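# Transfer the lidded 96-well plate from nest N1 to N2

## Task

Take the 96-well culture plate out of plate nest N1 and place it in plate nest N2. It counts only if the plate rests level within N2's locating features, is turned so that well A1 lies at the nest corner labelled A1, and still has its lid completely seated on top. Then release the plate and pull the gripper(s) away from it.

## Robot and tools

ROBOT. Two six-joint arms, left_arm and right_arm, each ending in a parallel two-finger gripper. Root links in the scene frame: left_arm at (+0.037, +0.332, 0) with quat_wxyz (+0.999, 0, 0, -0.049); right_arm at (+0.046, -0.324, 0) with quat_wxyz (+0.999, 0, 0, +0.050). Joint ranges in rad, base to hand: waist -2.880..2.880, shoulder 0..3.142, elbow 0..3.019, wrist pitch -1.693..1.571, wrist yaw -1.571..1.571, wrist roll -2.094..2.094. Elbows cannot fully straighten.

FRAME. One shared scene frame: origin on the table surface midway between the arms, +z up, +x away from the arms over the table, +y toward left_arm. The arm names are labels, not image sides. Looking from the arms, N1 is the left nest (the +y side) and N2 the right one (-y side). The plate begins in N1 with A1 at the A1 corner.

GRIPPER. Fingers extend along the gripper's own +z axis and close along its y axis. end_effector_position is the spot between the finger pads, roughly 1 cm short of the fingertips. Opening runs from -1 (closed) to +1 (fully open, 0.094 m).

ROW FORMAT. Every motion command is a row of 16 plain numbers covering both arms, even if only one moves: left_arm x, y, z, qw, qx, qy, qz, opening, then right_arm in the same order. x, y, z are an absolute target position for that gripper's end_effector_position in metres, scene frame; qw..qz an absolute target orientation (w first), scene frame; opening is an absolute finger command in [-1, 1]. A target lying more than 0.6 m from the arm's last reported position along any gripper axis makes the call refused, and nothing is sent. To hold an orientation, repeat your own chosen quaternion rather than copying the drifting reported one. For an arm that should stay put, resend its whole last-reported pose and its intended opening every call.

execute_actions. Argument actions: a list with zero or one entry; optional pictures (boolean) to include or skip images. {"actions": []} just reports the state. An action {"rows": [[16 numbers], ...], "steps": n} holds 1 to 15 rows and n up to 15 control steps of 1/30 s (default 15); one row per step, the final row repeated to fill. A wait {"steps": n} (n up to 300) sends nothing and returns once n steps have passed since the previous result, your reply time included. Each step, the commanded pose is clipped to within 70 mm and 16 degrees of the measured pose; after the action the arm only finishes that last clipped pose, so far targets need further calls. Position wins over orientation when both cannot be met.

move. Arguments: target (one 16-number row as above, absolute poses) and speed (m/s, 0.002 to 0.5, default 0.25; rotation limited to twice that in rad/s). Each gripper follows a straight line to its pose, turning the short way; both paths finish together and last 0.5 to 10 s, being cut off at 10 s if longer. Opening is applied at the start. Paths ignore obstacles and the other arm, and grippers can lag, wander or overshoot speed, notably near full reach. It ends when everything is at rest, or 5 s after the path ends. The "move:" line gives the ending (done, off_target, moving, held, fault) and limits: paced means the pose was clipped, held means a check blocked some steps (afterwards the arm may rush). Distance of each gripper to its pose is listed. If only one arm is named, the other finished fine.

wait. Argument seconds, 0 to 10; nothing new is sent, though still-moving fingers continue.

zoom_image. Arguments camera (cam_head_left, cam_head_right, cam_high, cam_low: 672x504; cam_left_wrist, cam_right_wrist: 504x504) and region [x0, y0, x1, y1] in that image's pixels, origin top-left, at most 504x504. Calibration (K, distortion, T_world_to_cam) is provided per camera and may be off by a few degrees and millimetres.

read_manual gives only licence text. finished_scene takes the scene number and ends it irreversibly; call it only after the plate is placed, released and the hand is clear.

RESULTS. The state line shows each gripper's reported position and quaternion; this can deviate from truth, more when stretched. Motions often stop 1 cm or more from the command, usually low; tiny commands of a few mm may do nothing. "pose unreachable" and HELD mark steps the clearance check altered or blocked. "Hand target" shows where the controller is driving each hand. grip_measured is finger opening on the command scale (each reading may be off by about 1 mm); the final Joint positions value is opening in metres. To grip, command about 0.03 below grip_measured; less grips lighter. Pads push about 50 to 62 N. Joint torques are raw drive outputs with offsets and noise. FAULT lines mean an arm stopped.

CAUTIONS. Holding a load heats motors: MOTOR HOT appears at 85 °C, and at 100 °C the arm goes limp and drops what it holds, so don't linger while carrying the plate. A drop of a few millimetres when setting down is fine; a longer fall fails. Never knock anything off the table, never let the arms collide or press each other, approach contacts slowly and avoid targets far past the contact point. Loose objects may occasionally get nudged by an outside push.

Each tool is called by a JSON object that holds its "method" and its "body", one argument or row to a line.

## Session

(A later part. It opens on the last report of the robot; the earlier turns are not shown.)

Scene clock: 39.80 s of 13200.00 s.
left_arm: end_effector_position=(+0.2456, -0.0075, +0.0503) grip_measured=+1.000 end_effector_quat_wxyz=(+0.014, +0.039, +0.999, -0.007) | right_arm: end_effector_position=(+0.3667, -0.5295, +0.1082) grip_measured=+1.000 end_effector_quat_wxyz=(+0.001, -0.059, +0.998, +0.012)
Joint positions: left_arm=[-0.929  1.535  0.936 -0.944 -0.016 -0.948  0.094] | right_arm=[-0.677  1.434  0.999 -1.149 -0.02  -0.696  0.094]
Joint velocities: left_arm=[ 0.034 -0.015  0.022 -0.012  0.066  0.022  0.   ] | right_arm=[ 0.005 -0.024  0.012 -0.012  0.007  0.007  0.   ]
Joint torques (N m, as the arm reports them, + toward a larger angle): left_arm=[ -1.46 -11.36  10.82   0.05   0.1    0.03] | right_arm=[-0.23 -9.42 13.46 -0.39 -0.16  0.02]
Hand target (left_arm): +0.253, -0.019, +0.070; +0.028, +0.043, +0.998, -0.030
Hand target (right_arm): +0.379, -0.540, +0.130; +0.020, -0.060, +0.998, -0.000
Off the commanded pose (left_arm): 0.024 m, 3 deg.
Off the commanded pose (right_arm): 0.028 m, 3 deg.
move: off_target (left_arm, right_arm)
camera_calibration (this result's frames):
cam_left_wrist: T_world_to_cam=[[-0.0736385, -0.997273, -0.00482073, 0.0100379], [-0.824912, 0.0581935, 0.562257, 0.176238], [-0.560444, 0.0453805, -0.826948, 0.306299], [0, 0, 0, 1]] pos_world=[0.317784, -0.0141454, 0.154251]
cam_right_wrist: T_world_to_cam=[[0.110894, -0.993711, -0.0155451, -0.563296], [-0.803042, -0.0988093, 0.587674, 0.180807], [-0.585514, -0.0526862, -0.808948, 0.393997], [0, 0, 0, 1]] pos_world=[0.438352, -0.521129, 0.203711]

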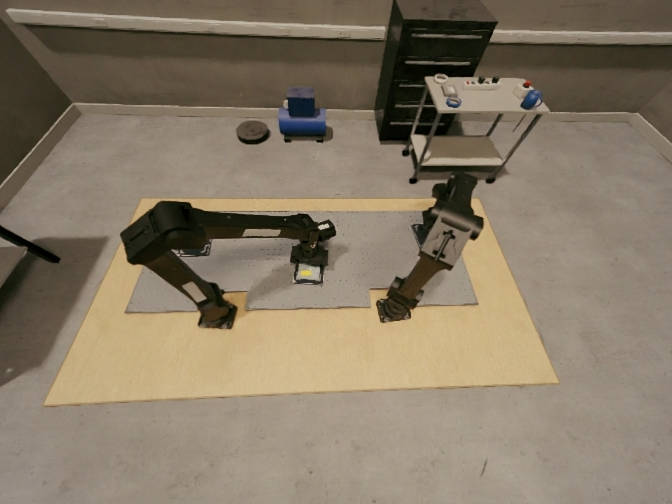

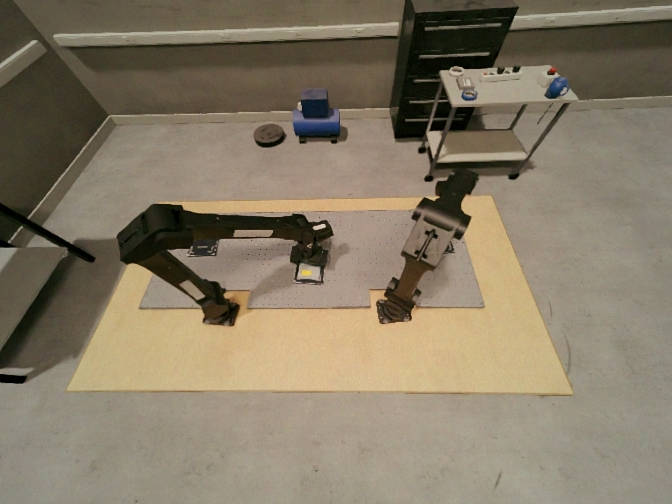

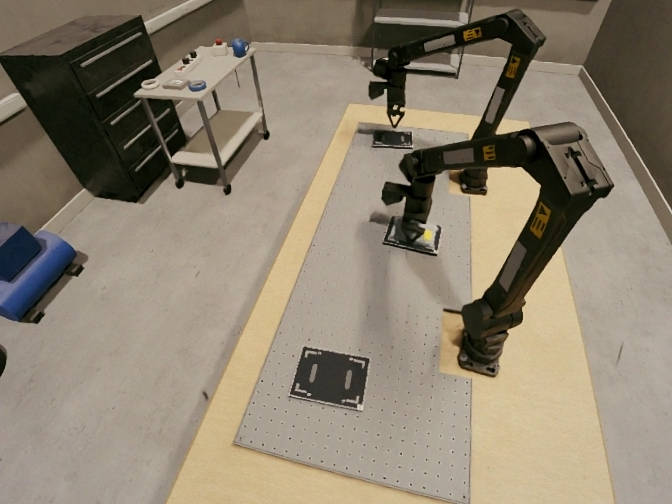

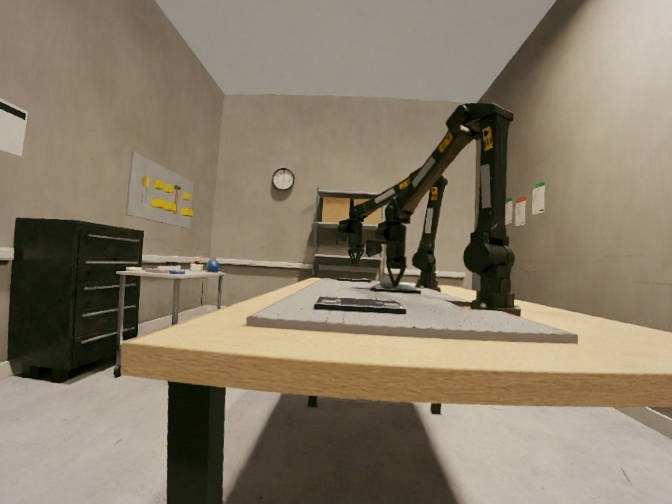

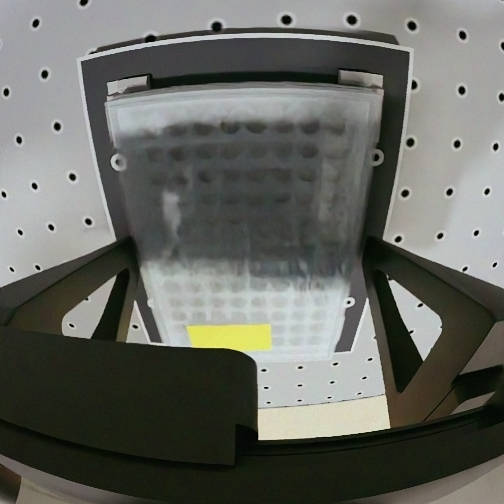

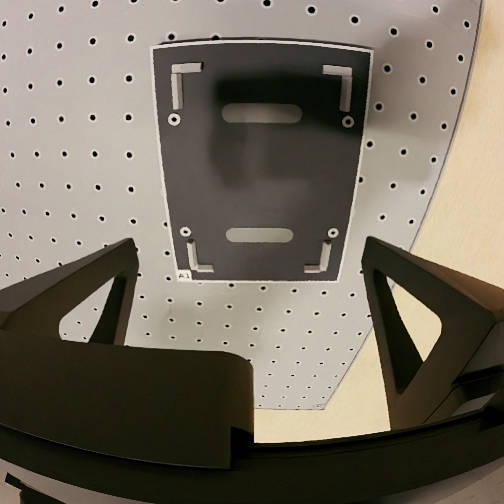

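Seated. Lift keeping wrist pitch constant.

{"method": "move", "body": {
  "target": [0.253,-0.02,0.10,0.045,0.043,1,-0.055,1,0.38,-0.54,0.13,0.02,-0.06,0.998,0,1],
  "speed": 0.05
}}

{"method": "move", "body": {
  "target": [0.3,0.45,0.16,0,0,1,0,1,0.245,-0.005,0.12,0,0.033,1,0,1]
}}

{"method": "move", "body": {
  "target": [0.3,0.45,0.16,0,0,1,0,1,0.245,-0.005,0.06,0,0.033,1,0,1],
  "speed": 0.08
}}

Scene clock: 42.30 s of 13200.00 s.
left_arm: end_effector_position=(+0.2473, -0.0106, +0.0811) grip_measured=+1.000 end_effector_quat_wxyz=(+0.035, +0.039, +0.998, -0.038) | right_arm: end_effector_position=(+0.3667, -0.5295, +0.1082) grip_measured=+1.000 end_effector_quat_wxyz=(+0.001, -0.059, +0.998, +0.012)
Joint positions: left_arm=[-0.929  1.453  0.936 -0.951 -0.016 -0.947  0.094] | right_arm=[-0.677  1.434  0.999 -1.149 -0.02  -0.696  0.094]
Joint velocities: left_arm=[ 0.005  0.024  0.012 -0.027  0.037 -0.051  0.   ] | right_arm=[-0.005 -0.005 -0.012 -0.007  0.051  0.066  0.   ]
Joint torques (N m, as the arm reports them, + toward a larger angle): left_arm=[ -1.28 -10.89  11.41  -0.35   0.09   0.04] | right_arm=[-0.54 -9.52 13.5  -0.47 -0.14  0.01]
Hand target (left_arm): +0.253, -0.019, +0.101; +0.045, +0.042, +0.997, -0.055
Hand target (right_arm): +0.379, -0.540, +0.130; +0.020, -0.060, +0.998, -0.000
Off the commanded pose (left_arm): 0.022 m, 2 deg.
Off the commanded pose (right_arm): 0.028 m, 3 deg.
move: off_target (left_arm, right_arm)
camera_calibration (this result's frames):
cam_left_wrist: T_world_to_cam=[[-0.0750199, -0.99561, 0.0559767, 0.00270968], [-0.845658, 0.0932671, 0.525513, 0.169044], [-0.528426, -0.00791322, -0.848942, 0.326183], [0, 0, 0, 1]] pos_world=[0.315521, -0.0104873, 0.187924]
cam_right_wrist: T_world_to_cam=[[0.110894, -0.993711, -0.0155451, -0.563296], [-0.803042, -0.0988093, 0.587674, 0.180807], [-0.585514, -0.0526862, -0.808948, 0.393997], [0, 0, 0, 1]] pos_world=[0.438352, -0.521129, 0.203711]

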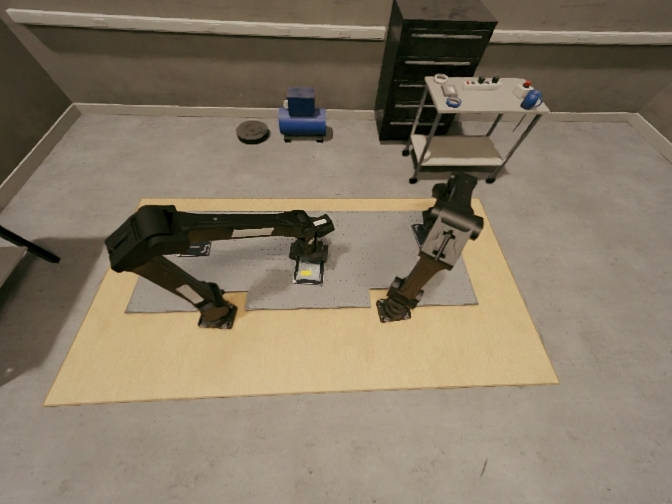

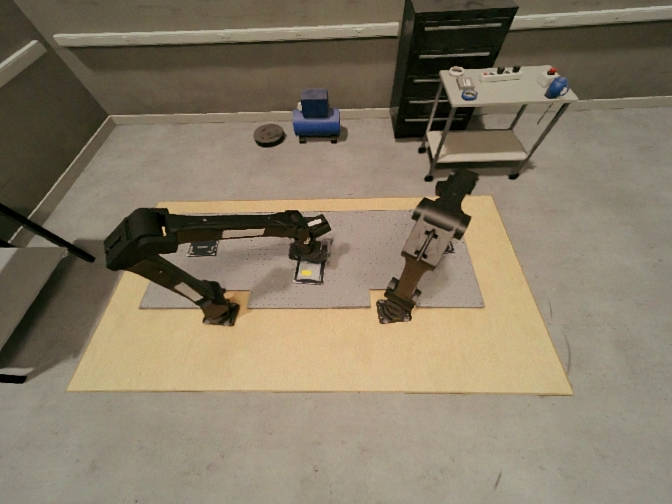

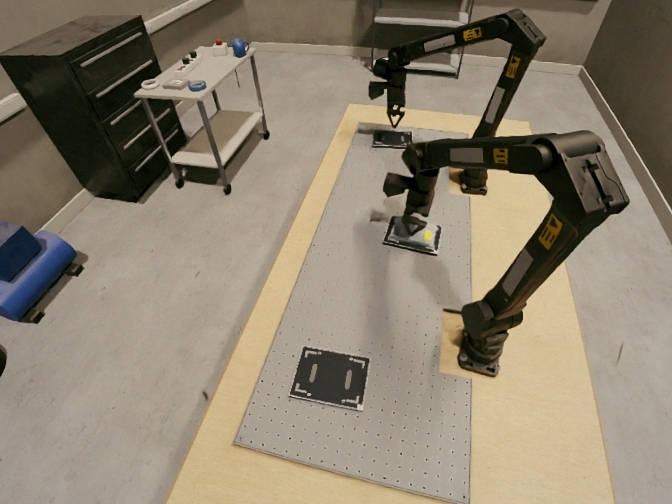

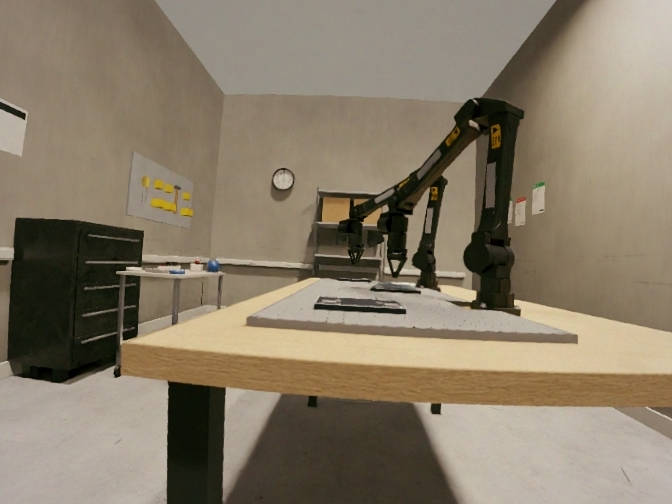

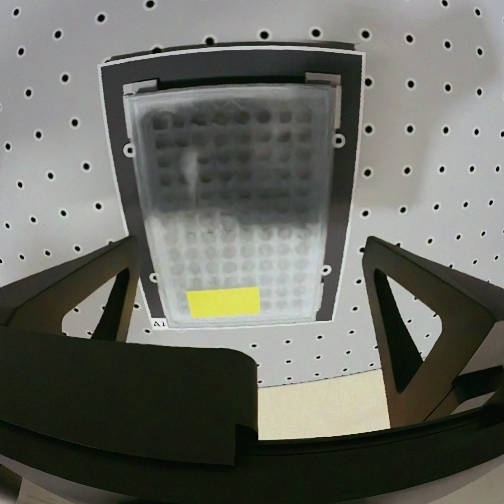

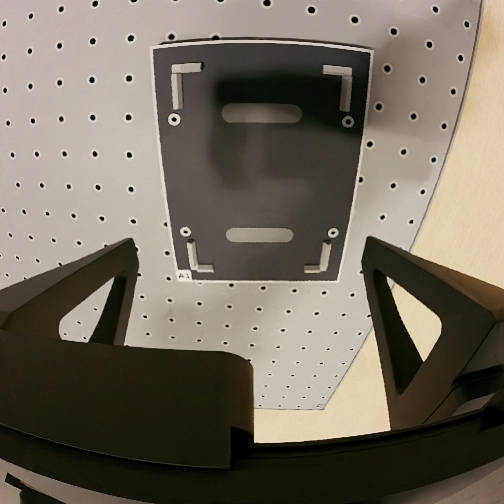

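Scene clock: 45.10 s of 13200.00 s.
left_arm: end_effector_position=(+0.2786, +0.4508, +0.1432) grip_measured=+1.000 end_effector_quat_wxyz=(-0.010, -0.003, +1.000, +0.014) | right_arm: end_effector_position=(+0.2354, -0.0214, +0.1050) grip_measured=+1.000 end_effector_quat_wxyz=(-0.019, +0.024, +0.999, -0.029)
Joint positions: left_arm=[ 0.534  1.082  0.796 -1.291 -0.034  0.43   0.094] | right_arm=[ 0.912  1.415  0.968 -1.194 -0.003  1.061  0.094]
Joint velocities: left_arm=[-0.005  0.015  0.002 -0.022  0.007  0.022  0.   ] | right_arm=[-0.005 -0.005  0.007  0.007 -0.007  0.051  0.   ]
Joint torques (N m, as the arm reports them, + toward a larger angle): left_arm=[-1.32 -2.96 13.83 -0.34  0.21  0.03] | right_arm=[-0.12 -7.92 12.77 -0.21  0.3   0.23]
Hand target (left_arm): +0.290, +0.457, +0.158; +0.001, +0.000, +1.000, +0.018
Hand target (right_arm): +0.246, -0.008, +0.120; -0.007, +0.033, +0.999, -0.013
Off the commanded pose (left_arm): 0.027 m, 2 deg.
Off the commanded pose (right_arm): 0.024 m, 4 deg.
move: off_target (left_arm, right_arm)
camera_calibration (this result's frames):
cam_left_wrist: T_world_to_cam=[[0.0107766, -0.998851, -0.0466941, 0.453168], [-0.797803, -0.0367402, 0.601798, 0.154137], [-0.602823, 0.0307673, -0.797282, 0.394954], [0, 0, 0, 1]] pos_world=[0.356174, 0.446159, 0.243291]
cam_right_wrist: T_world_to_cam=[[-0.0547582, -0.996167, 0.0682158, -0.0137363], [-0.782023, 0.0852648, 0.61739, 0.123263], [-0.620839, -0.0195392, -0.783694, 0.347672], [0, 0, 0, 1]] pos_world=[0.311491, -0.0174004, 0.197305]

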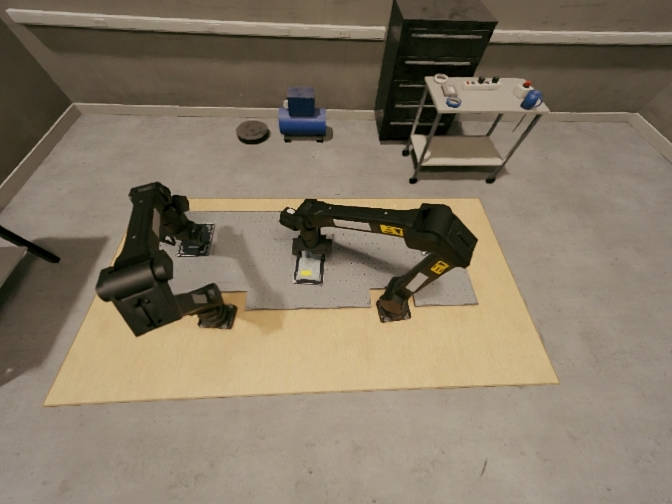

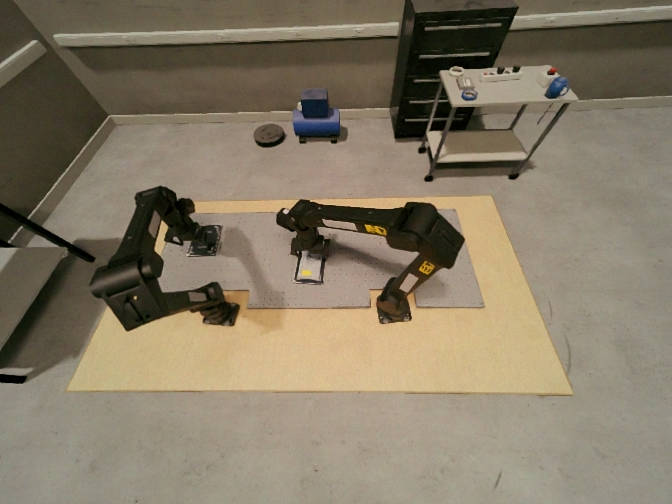

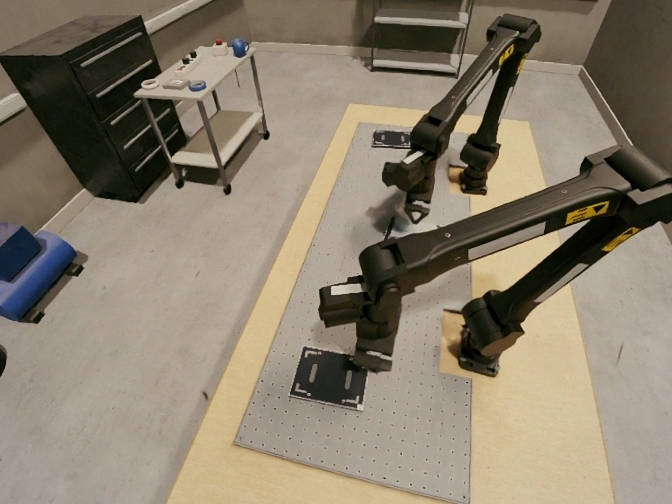

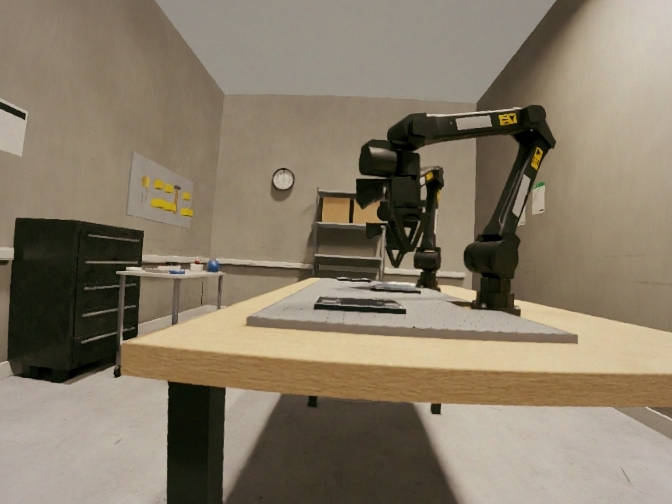

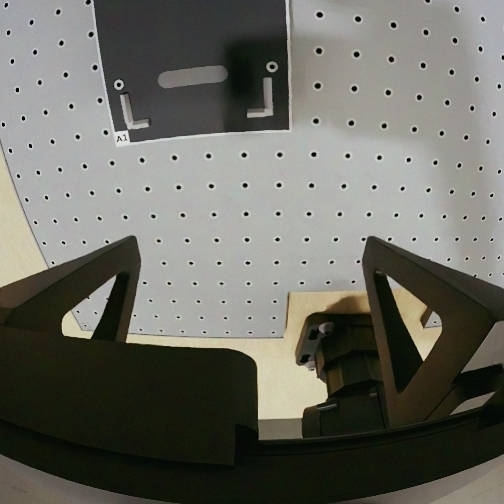

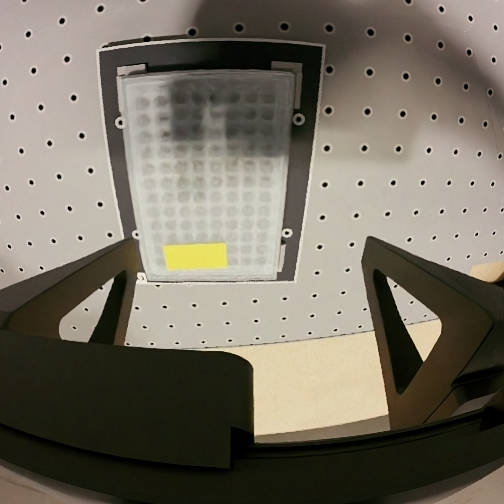

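Scene clock: 46.07 s of 13200.00 s.
left_arm: end_effector_position=(+0.2849, +0.4477, +0.1455) grip_measured=+1.000 end_effector_quat_wxyz=(-0.010, -0.003, +1.000, -0.003) | right_arm: end_effector_position=(+0.2433, -0.0087, +0.0612) grip_measured=+1.000 end_effector_quat_wxyz=(-0.005, +0.028, +1.000, -0.005)
Joint positions: left_arm=[ 0.534  1.103  0.817 -1.305 -0.002  0.43   0.094] | right_arm=[ 0.912  1.478  0.906 -1.011 -0.003  1.068  0.094]
Joint velocities: left_arm=[-0.015 -0.005 -0.007 -0.022 -0.007  0.037  0.   ] | right_arm=[ 0.005 -0.005 -0.007 -0.007 -0.007 -0.007  0.   ]
Joint torques (N m, as the arm reports them, + toward a larger angle): left_arm=[-2.68 -2.49 14.   -0.5   0.24 -0.1 ] | right_arm=[ 0.   -8.1   8.32  0.99  0.27  0.22]
Hand target (left_arm): +0.299, +0.450, +0.160; +0.000, -0.000, +1.000, -0.000
Hand target (right_arm): +0.245, -0.005, +0.060; +0.000, +0.032, +0.999, -0.000
Off the commanded pose (left_arm): 0.021 m, 1 deg.
Off the commanded pose (right_arm): 0.004 m, 1 deg.
move: off_target (left_arm)
camera_calibration (this result's frames):
cam_left_wrist: T_world_to_cam=[[0.0112511, -0.999865, -0.0120161, 0.445367], [-0.798668, -0.0162164, 0.601554, 0.148767], [-0.601667, 0.0028287, -0.798742, 0.413128], [0, 0, 0, 1]] pos_world=[0.36237, 0.446551, 0.245843]
cam_right_wrist: T_world_to_cam=[[-0.0629186, -0.997847, 0.0185349, 0.00736888], [-0.79996, 0.0615282, 0.59689, 0.16088], [-0.596745, 0.0227283, -0.802109, 0.314128], [0, 0, 0, 1]] pos_world=[0.316615, -0.00968522, 0.1558]

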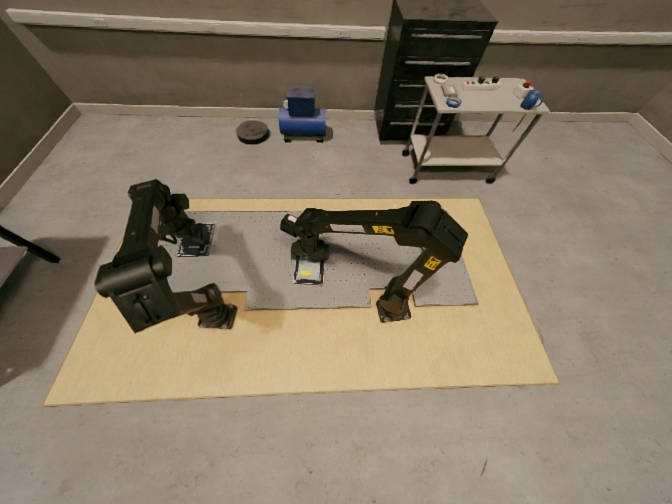

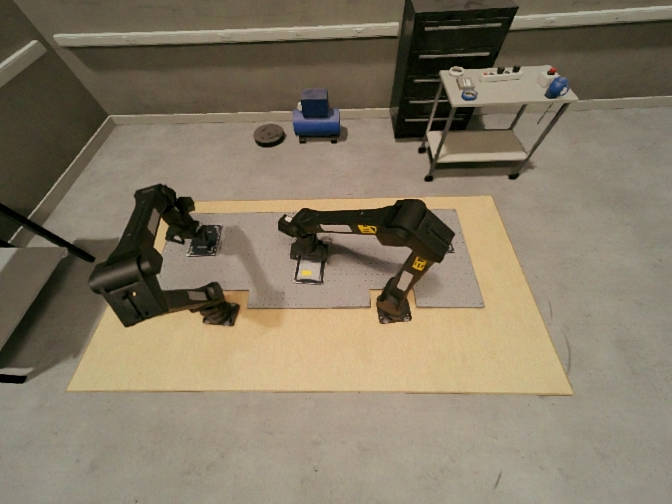

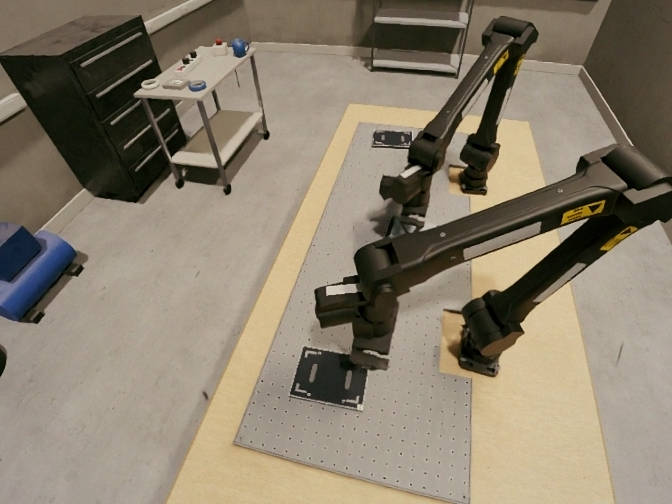

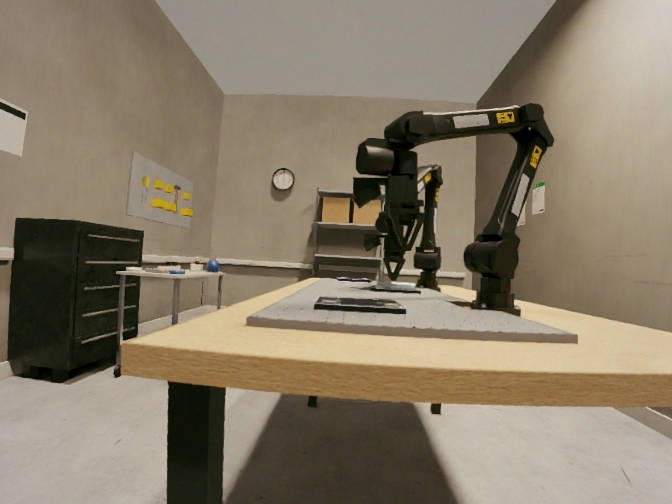

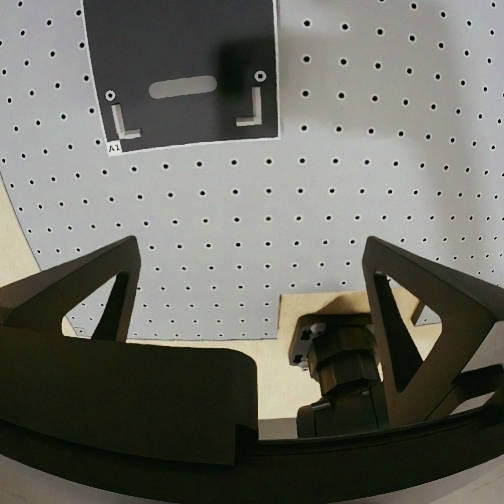

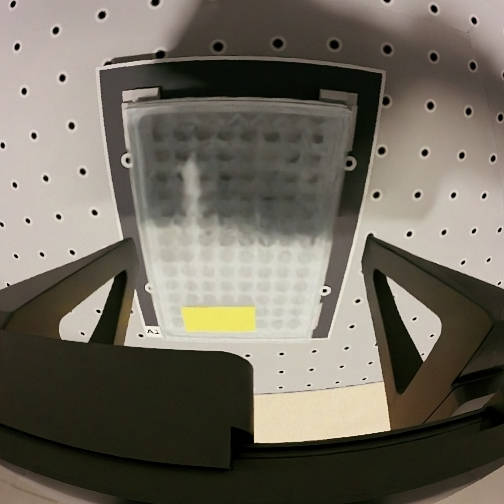

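{"method": "move", "body": {
  "target": [0.3,0.45,0.16,0,0,1,0,1,0.233,0.002,0.05,0,0.045,1,0,1],
  "speed": 0.03
}}

Scene clock: 47.93 s of 13200.00 s.
left_arm: end_effector_position=(+0.2849, +0.4477, +0.1455) grip_measured=+1.000 end_effector_quat_wxyz=(-0.010, -0.003, +1.000, -0.003) | right_arm: end_effector_position=(+0.2334, -0.0014, +0.0536) grip_measured=+1.000 end_effector_quat_wxyz=(-0.003, +0.041, +0.999, -0.003)
Joint positions: left_arm=[ 0.534  1.103  0.817 -1.305 -0.002  0.43   0.094] | right_arm=[ 0.945  1.49   0.895 -0.984 -0.003  1.127  0.094]
Joint velocities: left_arm=[-0.015  0.005  0.002 -0.007 -0.037  0.022  0.   ] | right_arm=[ 0.005 -0.015 -0.002 -0.002  0.022  0.022  0.   ]
Joint torques (N m, as the arm reports them, + toward a larger angle): left_arm=[-2.52 -2.59 14.08 -0.46  0.23 -0.09] | right_arm=[ 0.31 -8.18  8.12  0.99  0.29  0.21]
Hand target (left_arm): +0.299, +0.450, +0.160; +0.001, -0.000, +1.000, -0.000
Hand target (right_arm): +0.233, +0.002, +0.050; +0.000, +0.045, +0.999, -0.000
Off the commanded pose (left_arm): 0.021 m, 1 deg.
Off the commanded pose (right_arm): 0.005 m, 1 deg.
move: off_target (left_arm)
camera_calibration (this result's frames):
cam_left_wrist: T_world_to_cam=[[0.0112511, -0.999865, -0.0120161, 0.445367], [-0.798668, -0.0162164, 0.601554, 0.148767], [-0.601667, 0.0028287, -0.798742, 0.413128], [0, 0, 0, 1]] pos_world=[0.36237, 0.446551, 0.245843]
cam_right_wrist: T_world_to_cam=[[-0.0895886, -0.995878, 0.0142078, 0.0205904], [-0.799962, 0.0804476, 0.594633, 0.157195], [-0.593324, 0.0419066, -0.803872, 0.301277], [0, 0, 0, 1]] pos_world=[0.306349, -0.00476588, 0.148422]

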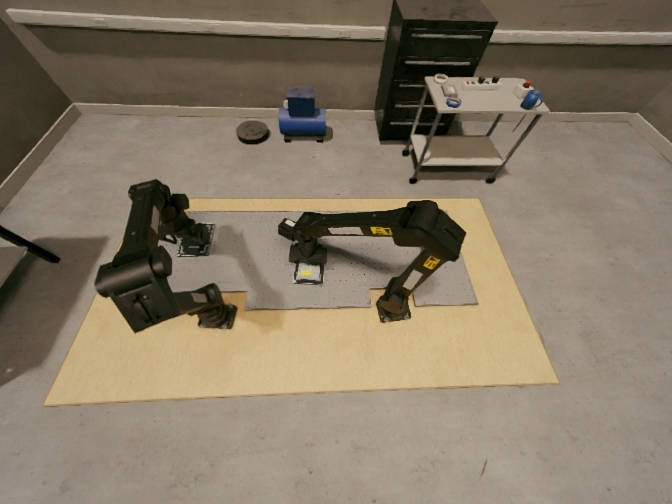

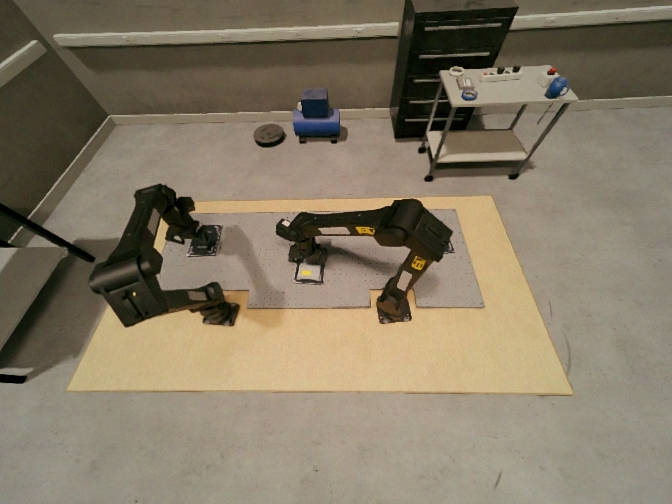

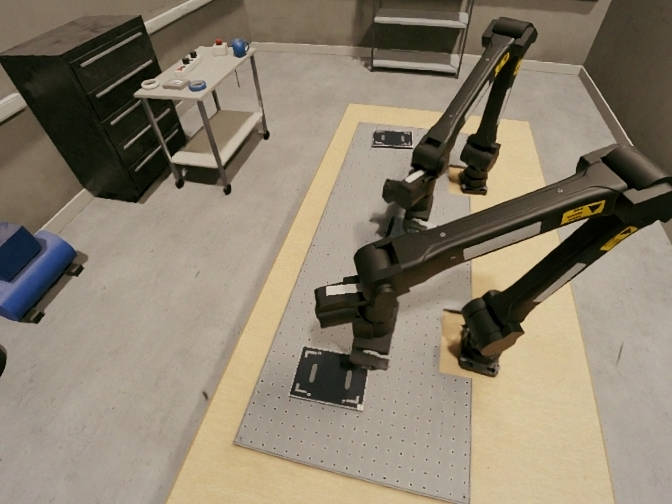

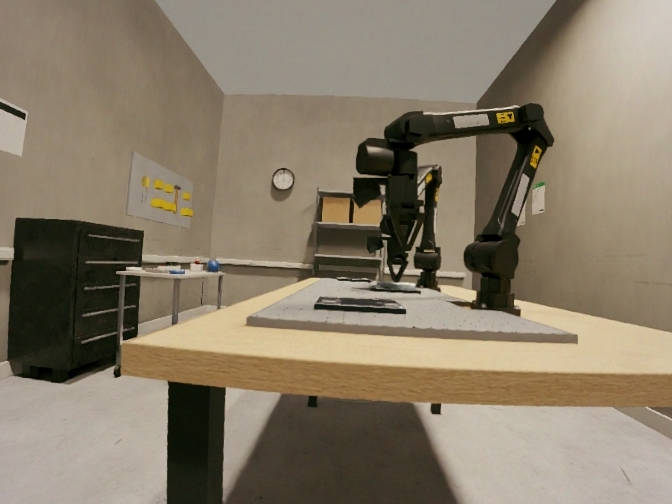

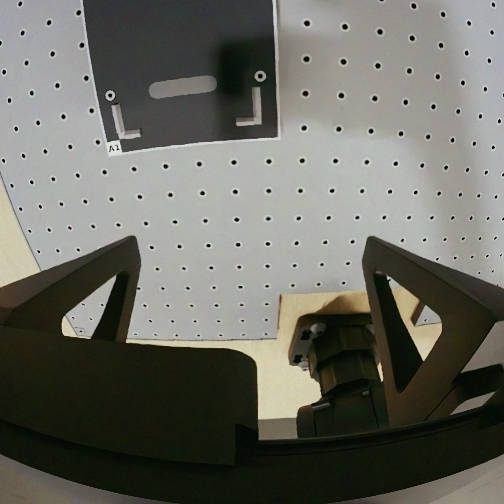

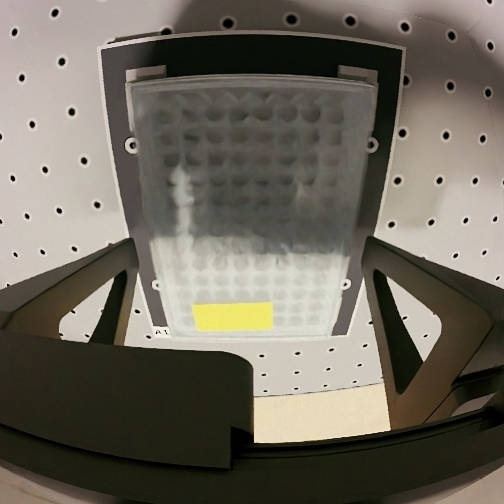

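{"method": "move", "body": {
  "target": [0.3,0.45,0.16,0,0,1,0,1,0.232,0.0,0.025,0,0.045,1,0,1],
  "speed": 0.02
}}

{"method": "execute_actions", "body": {
  "actions": [
    {"rows":[[0.3,0.45,0.16,0,0,1,0,1,0.232,0.0,0.03,0,0.045,1,0,0.78]]}
  ],
  "pictures": false
}}

Scene clock: 50.63 s of 13200.00 s.
left_arm: end_effector_position=(+0.2849, +0.4477, +0.1455) grip_measured=+1.000 end_effector_quat_wxyz=(-0.010, -0.003, +1.000, -0.003) | right_arm: end_effector_position=(+0.2332, -0.0018, +0.0339) grip_measured=+1.000 end_effector_quat_wxyz=(-0.002, +0.043, +0.999, +0.000)
Joint positions: left_arm=[ 0.534  1.103  0.817 -1.305 -0.002  0.43   0.094] | right_arm=[ 0.945  1.519  0.865 -0.918 -0.003  1.131  0.094]
Joint velocities: left_arm=[-0.015 -0.015 -0.012 -0.007 -0.022  0.066  0.   ] | right_arm=[ 0.005 -0.005 -0.012 -0.037  0.022 -0.007  0.   ]
Joint torques (N m, as the arm reports them, + toward a larger angle): left_arm=[-2.29 -2.5  14.08 -0.56  0.21 -0.1 ] | right_arm=[ 0.31 -7.35  7.19  1.47  0.27  0.22]
Hand target (left_arm): +0.299, +0.450, +0.160; +0.001, -0.000, +1.000, -0.000
Hand target (right_arm): +0.232, -0.000, +0.025; -0.000, +0.045, +0.999, -0.000
Off the commanded pose (left_arm): 0.021 m, 1 deg.
Off the commanded pose (right_arm): 0.009 m, 0 deg.
move: off_target (left_arm)
camera_calibration (this result's frames):
cam_left_wrist: T_world_to_cam=[[0.0112511, -0.999865, -0.0120161, 0.445367], [-0.798668, -0.0162164, 0.601554, 0.148767], [-0.601667, 0.0028287, -0.798742, 0.413128], [0, 0, 0, 1]] pos_world=[0.36237, 0.446551, 0.245843]
cam_right_wrist: T_world_to_cam=[[-0.0934238, -0.995591, 0.0083432, 0.0215415], [-0.801594, 0.0801845, 0.592468, 0.16921], [-0.590525, 0.0486627, -0.805551, 0.284732], [0, 0, 0, 1]] pos_world=[0.305791, -0.00597729, 0.128935]

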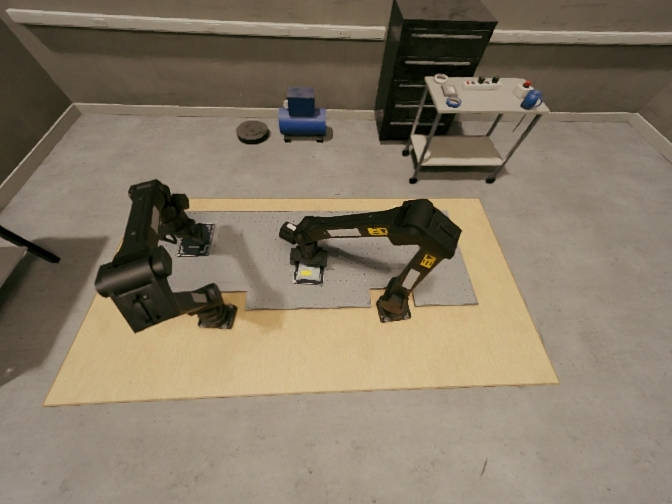

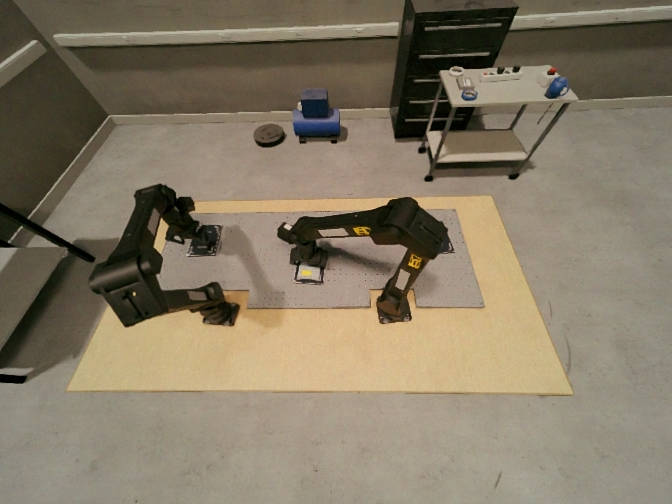

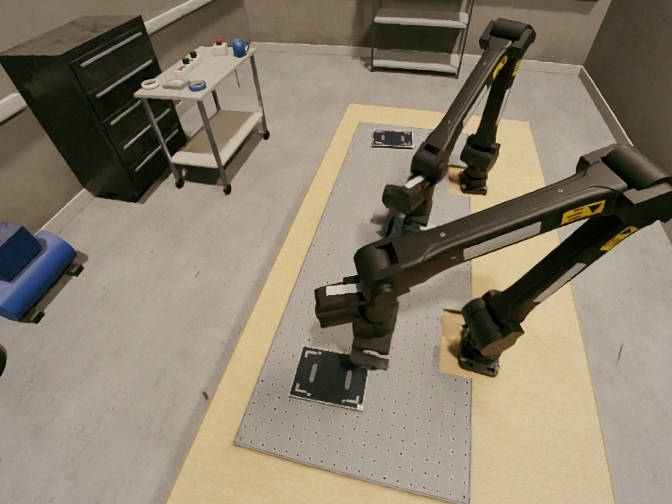

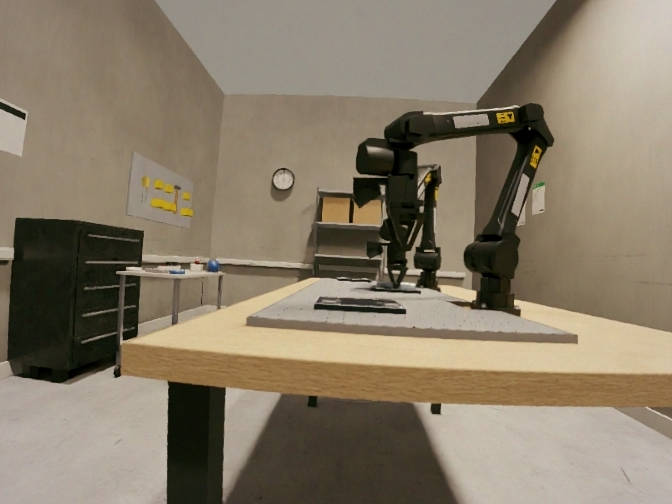

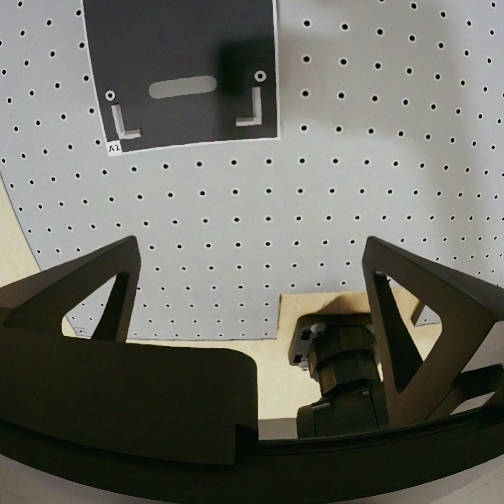

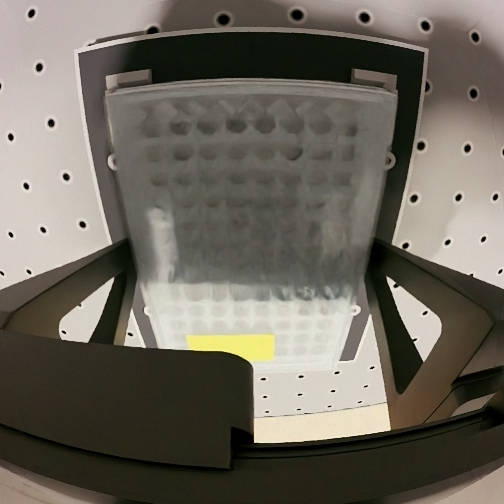

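Scene clock: 51.13 s of 13200.00 s.
left_arm: end_effector_position=(+0.2849, +0.4476, +0.1455) grip_measured=+1.000 end_effector_quat_wxyz=(-0.010, -0.003, +1.000, -0.003) | right_arm: end_effector_position=(+0.2335, -0.0020, +0.0339) grip_measured=+0.807 end_effector_quat_wxyz=(-0.001, +0.043, +0.999, -0.000)
Joint positions: left_arm=[ 0.534  1.103  0.817 -1.305 -0.002  0.43   0.094] | right_arm=[ 0.945  1.519  0.865 -0.918 -0.001  1.131  0.085]
Joint velocities: left_arm=[-0.005  0.005 -0.002  0.007 -0.037 -0.037  0.   ] | right_arm=[-0.005  0.005  0.007  0.012  0.007 -0.125  0.001]
Joint torques (N m, as the arm reports them, + toward a larger angle): left_arm=[-2.27 -2.6  14.08 -0.56  0.2  -0.1 ] | right_arm=[ 0.44 -8.15  7.73  0.77  0.2   0.19]
Hand target (left_arm): +0.299, +0.450, +0.160; +0.001, -0.000, +1.000, -0.000
Hand target (right_arm): +0.232, -0.000, +0.030; +0.000, +0.045, +0.999, -0.000
Off the commanded pose (left_arm): 0.021 m, 1 deg.
Off the commanded pose (right_arm): 0.005 m, 0 deg.
Steps of this call (steps 1 to 15: all 15 steps of this action). Readings (end_effector_position):
1: left_arm (+0.2849, +0.4477, +0.1455) | right_arm (+0.2333, -0.0019, +0.0339)
2: left_arm (+0.2849, +0.4476, +0.1455) | right_arm (+0.2335, -0.0020, +0.0339)
4: left_arm (+0.2849, +0.4476, +0.1455) | right_arm (+0.2335, -0.0020, +0.0339)
8: left_arm (+0.2849, +0.4476, +0.1455) | right_arm (+0.2335, -0.0020, +0.0339)
15: the state above


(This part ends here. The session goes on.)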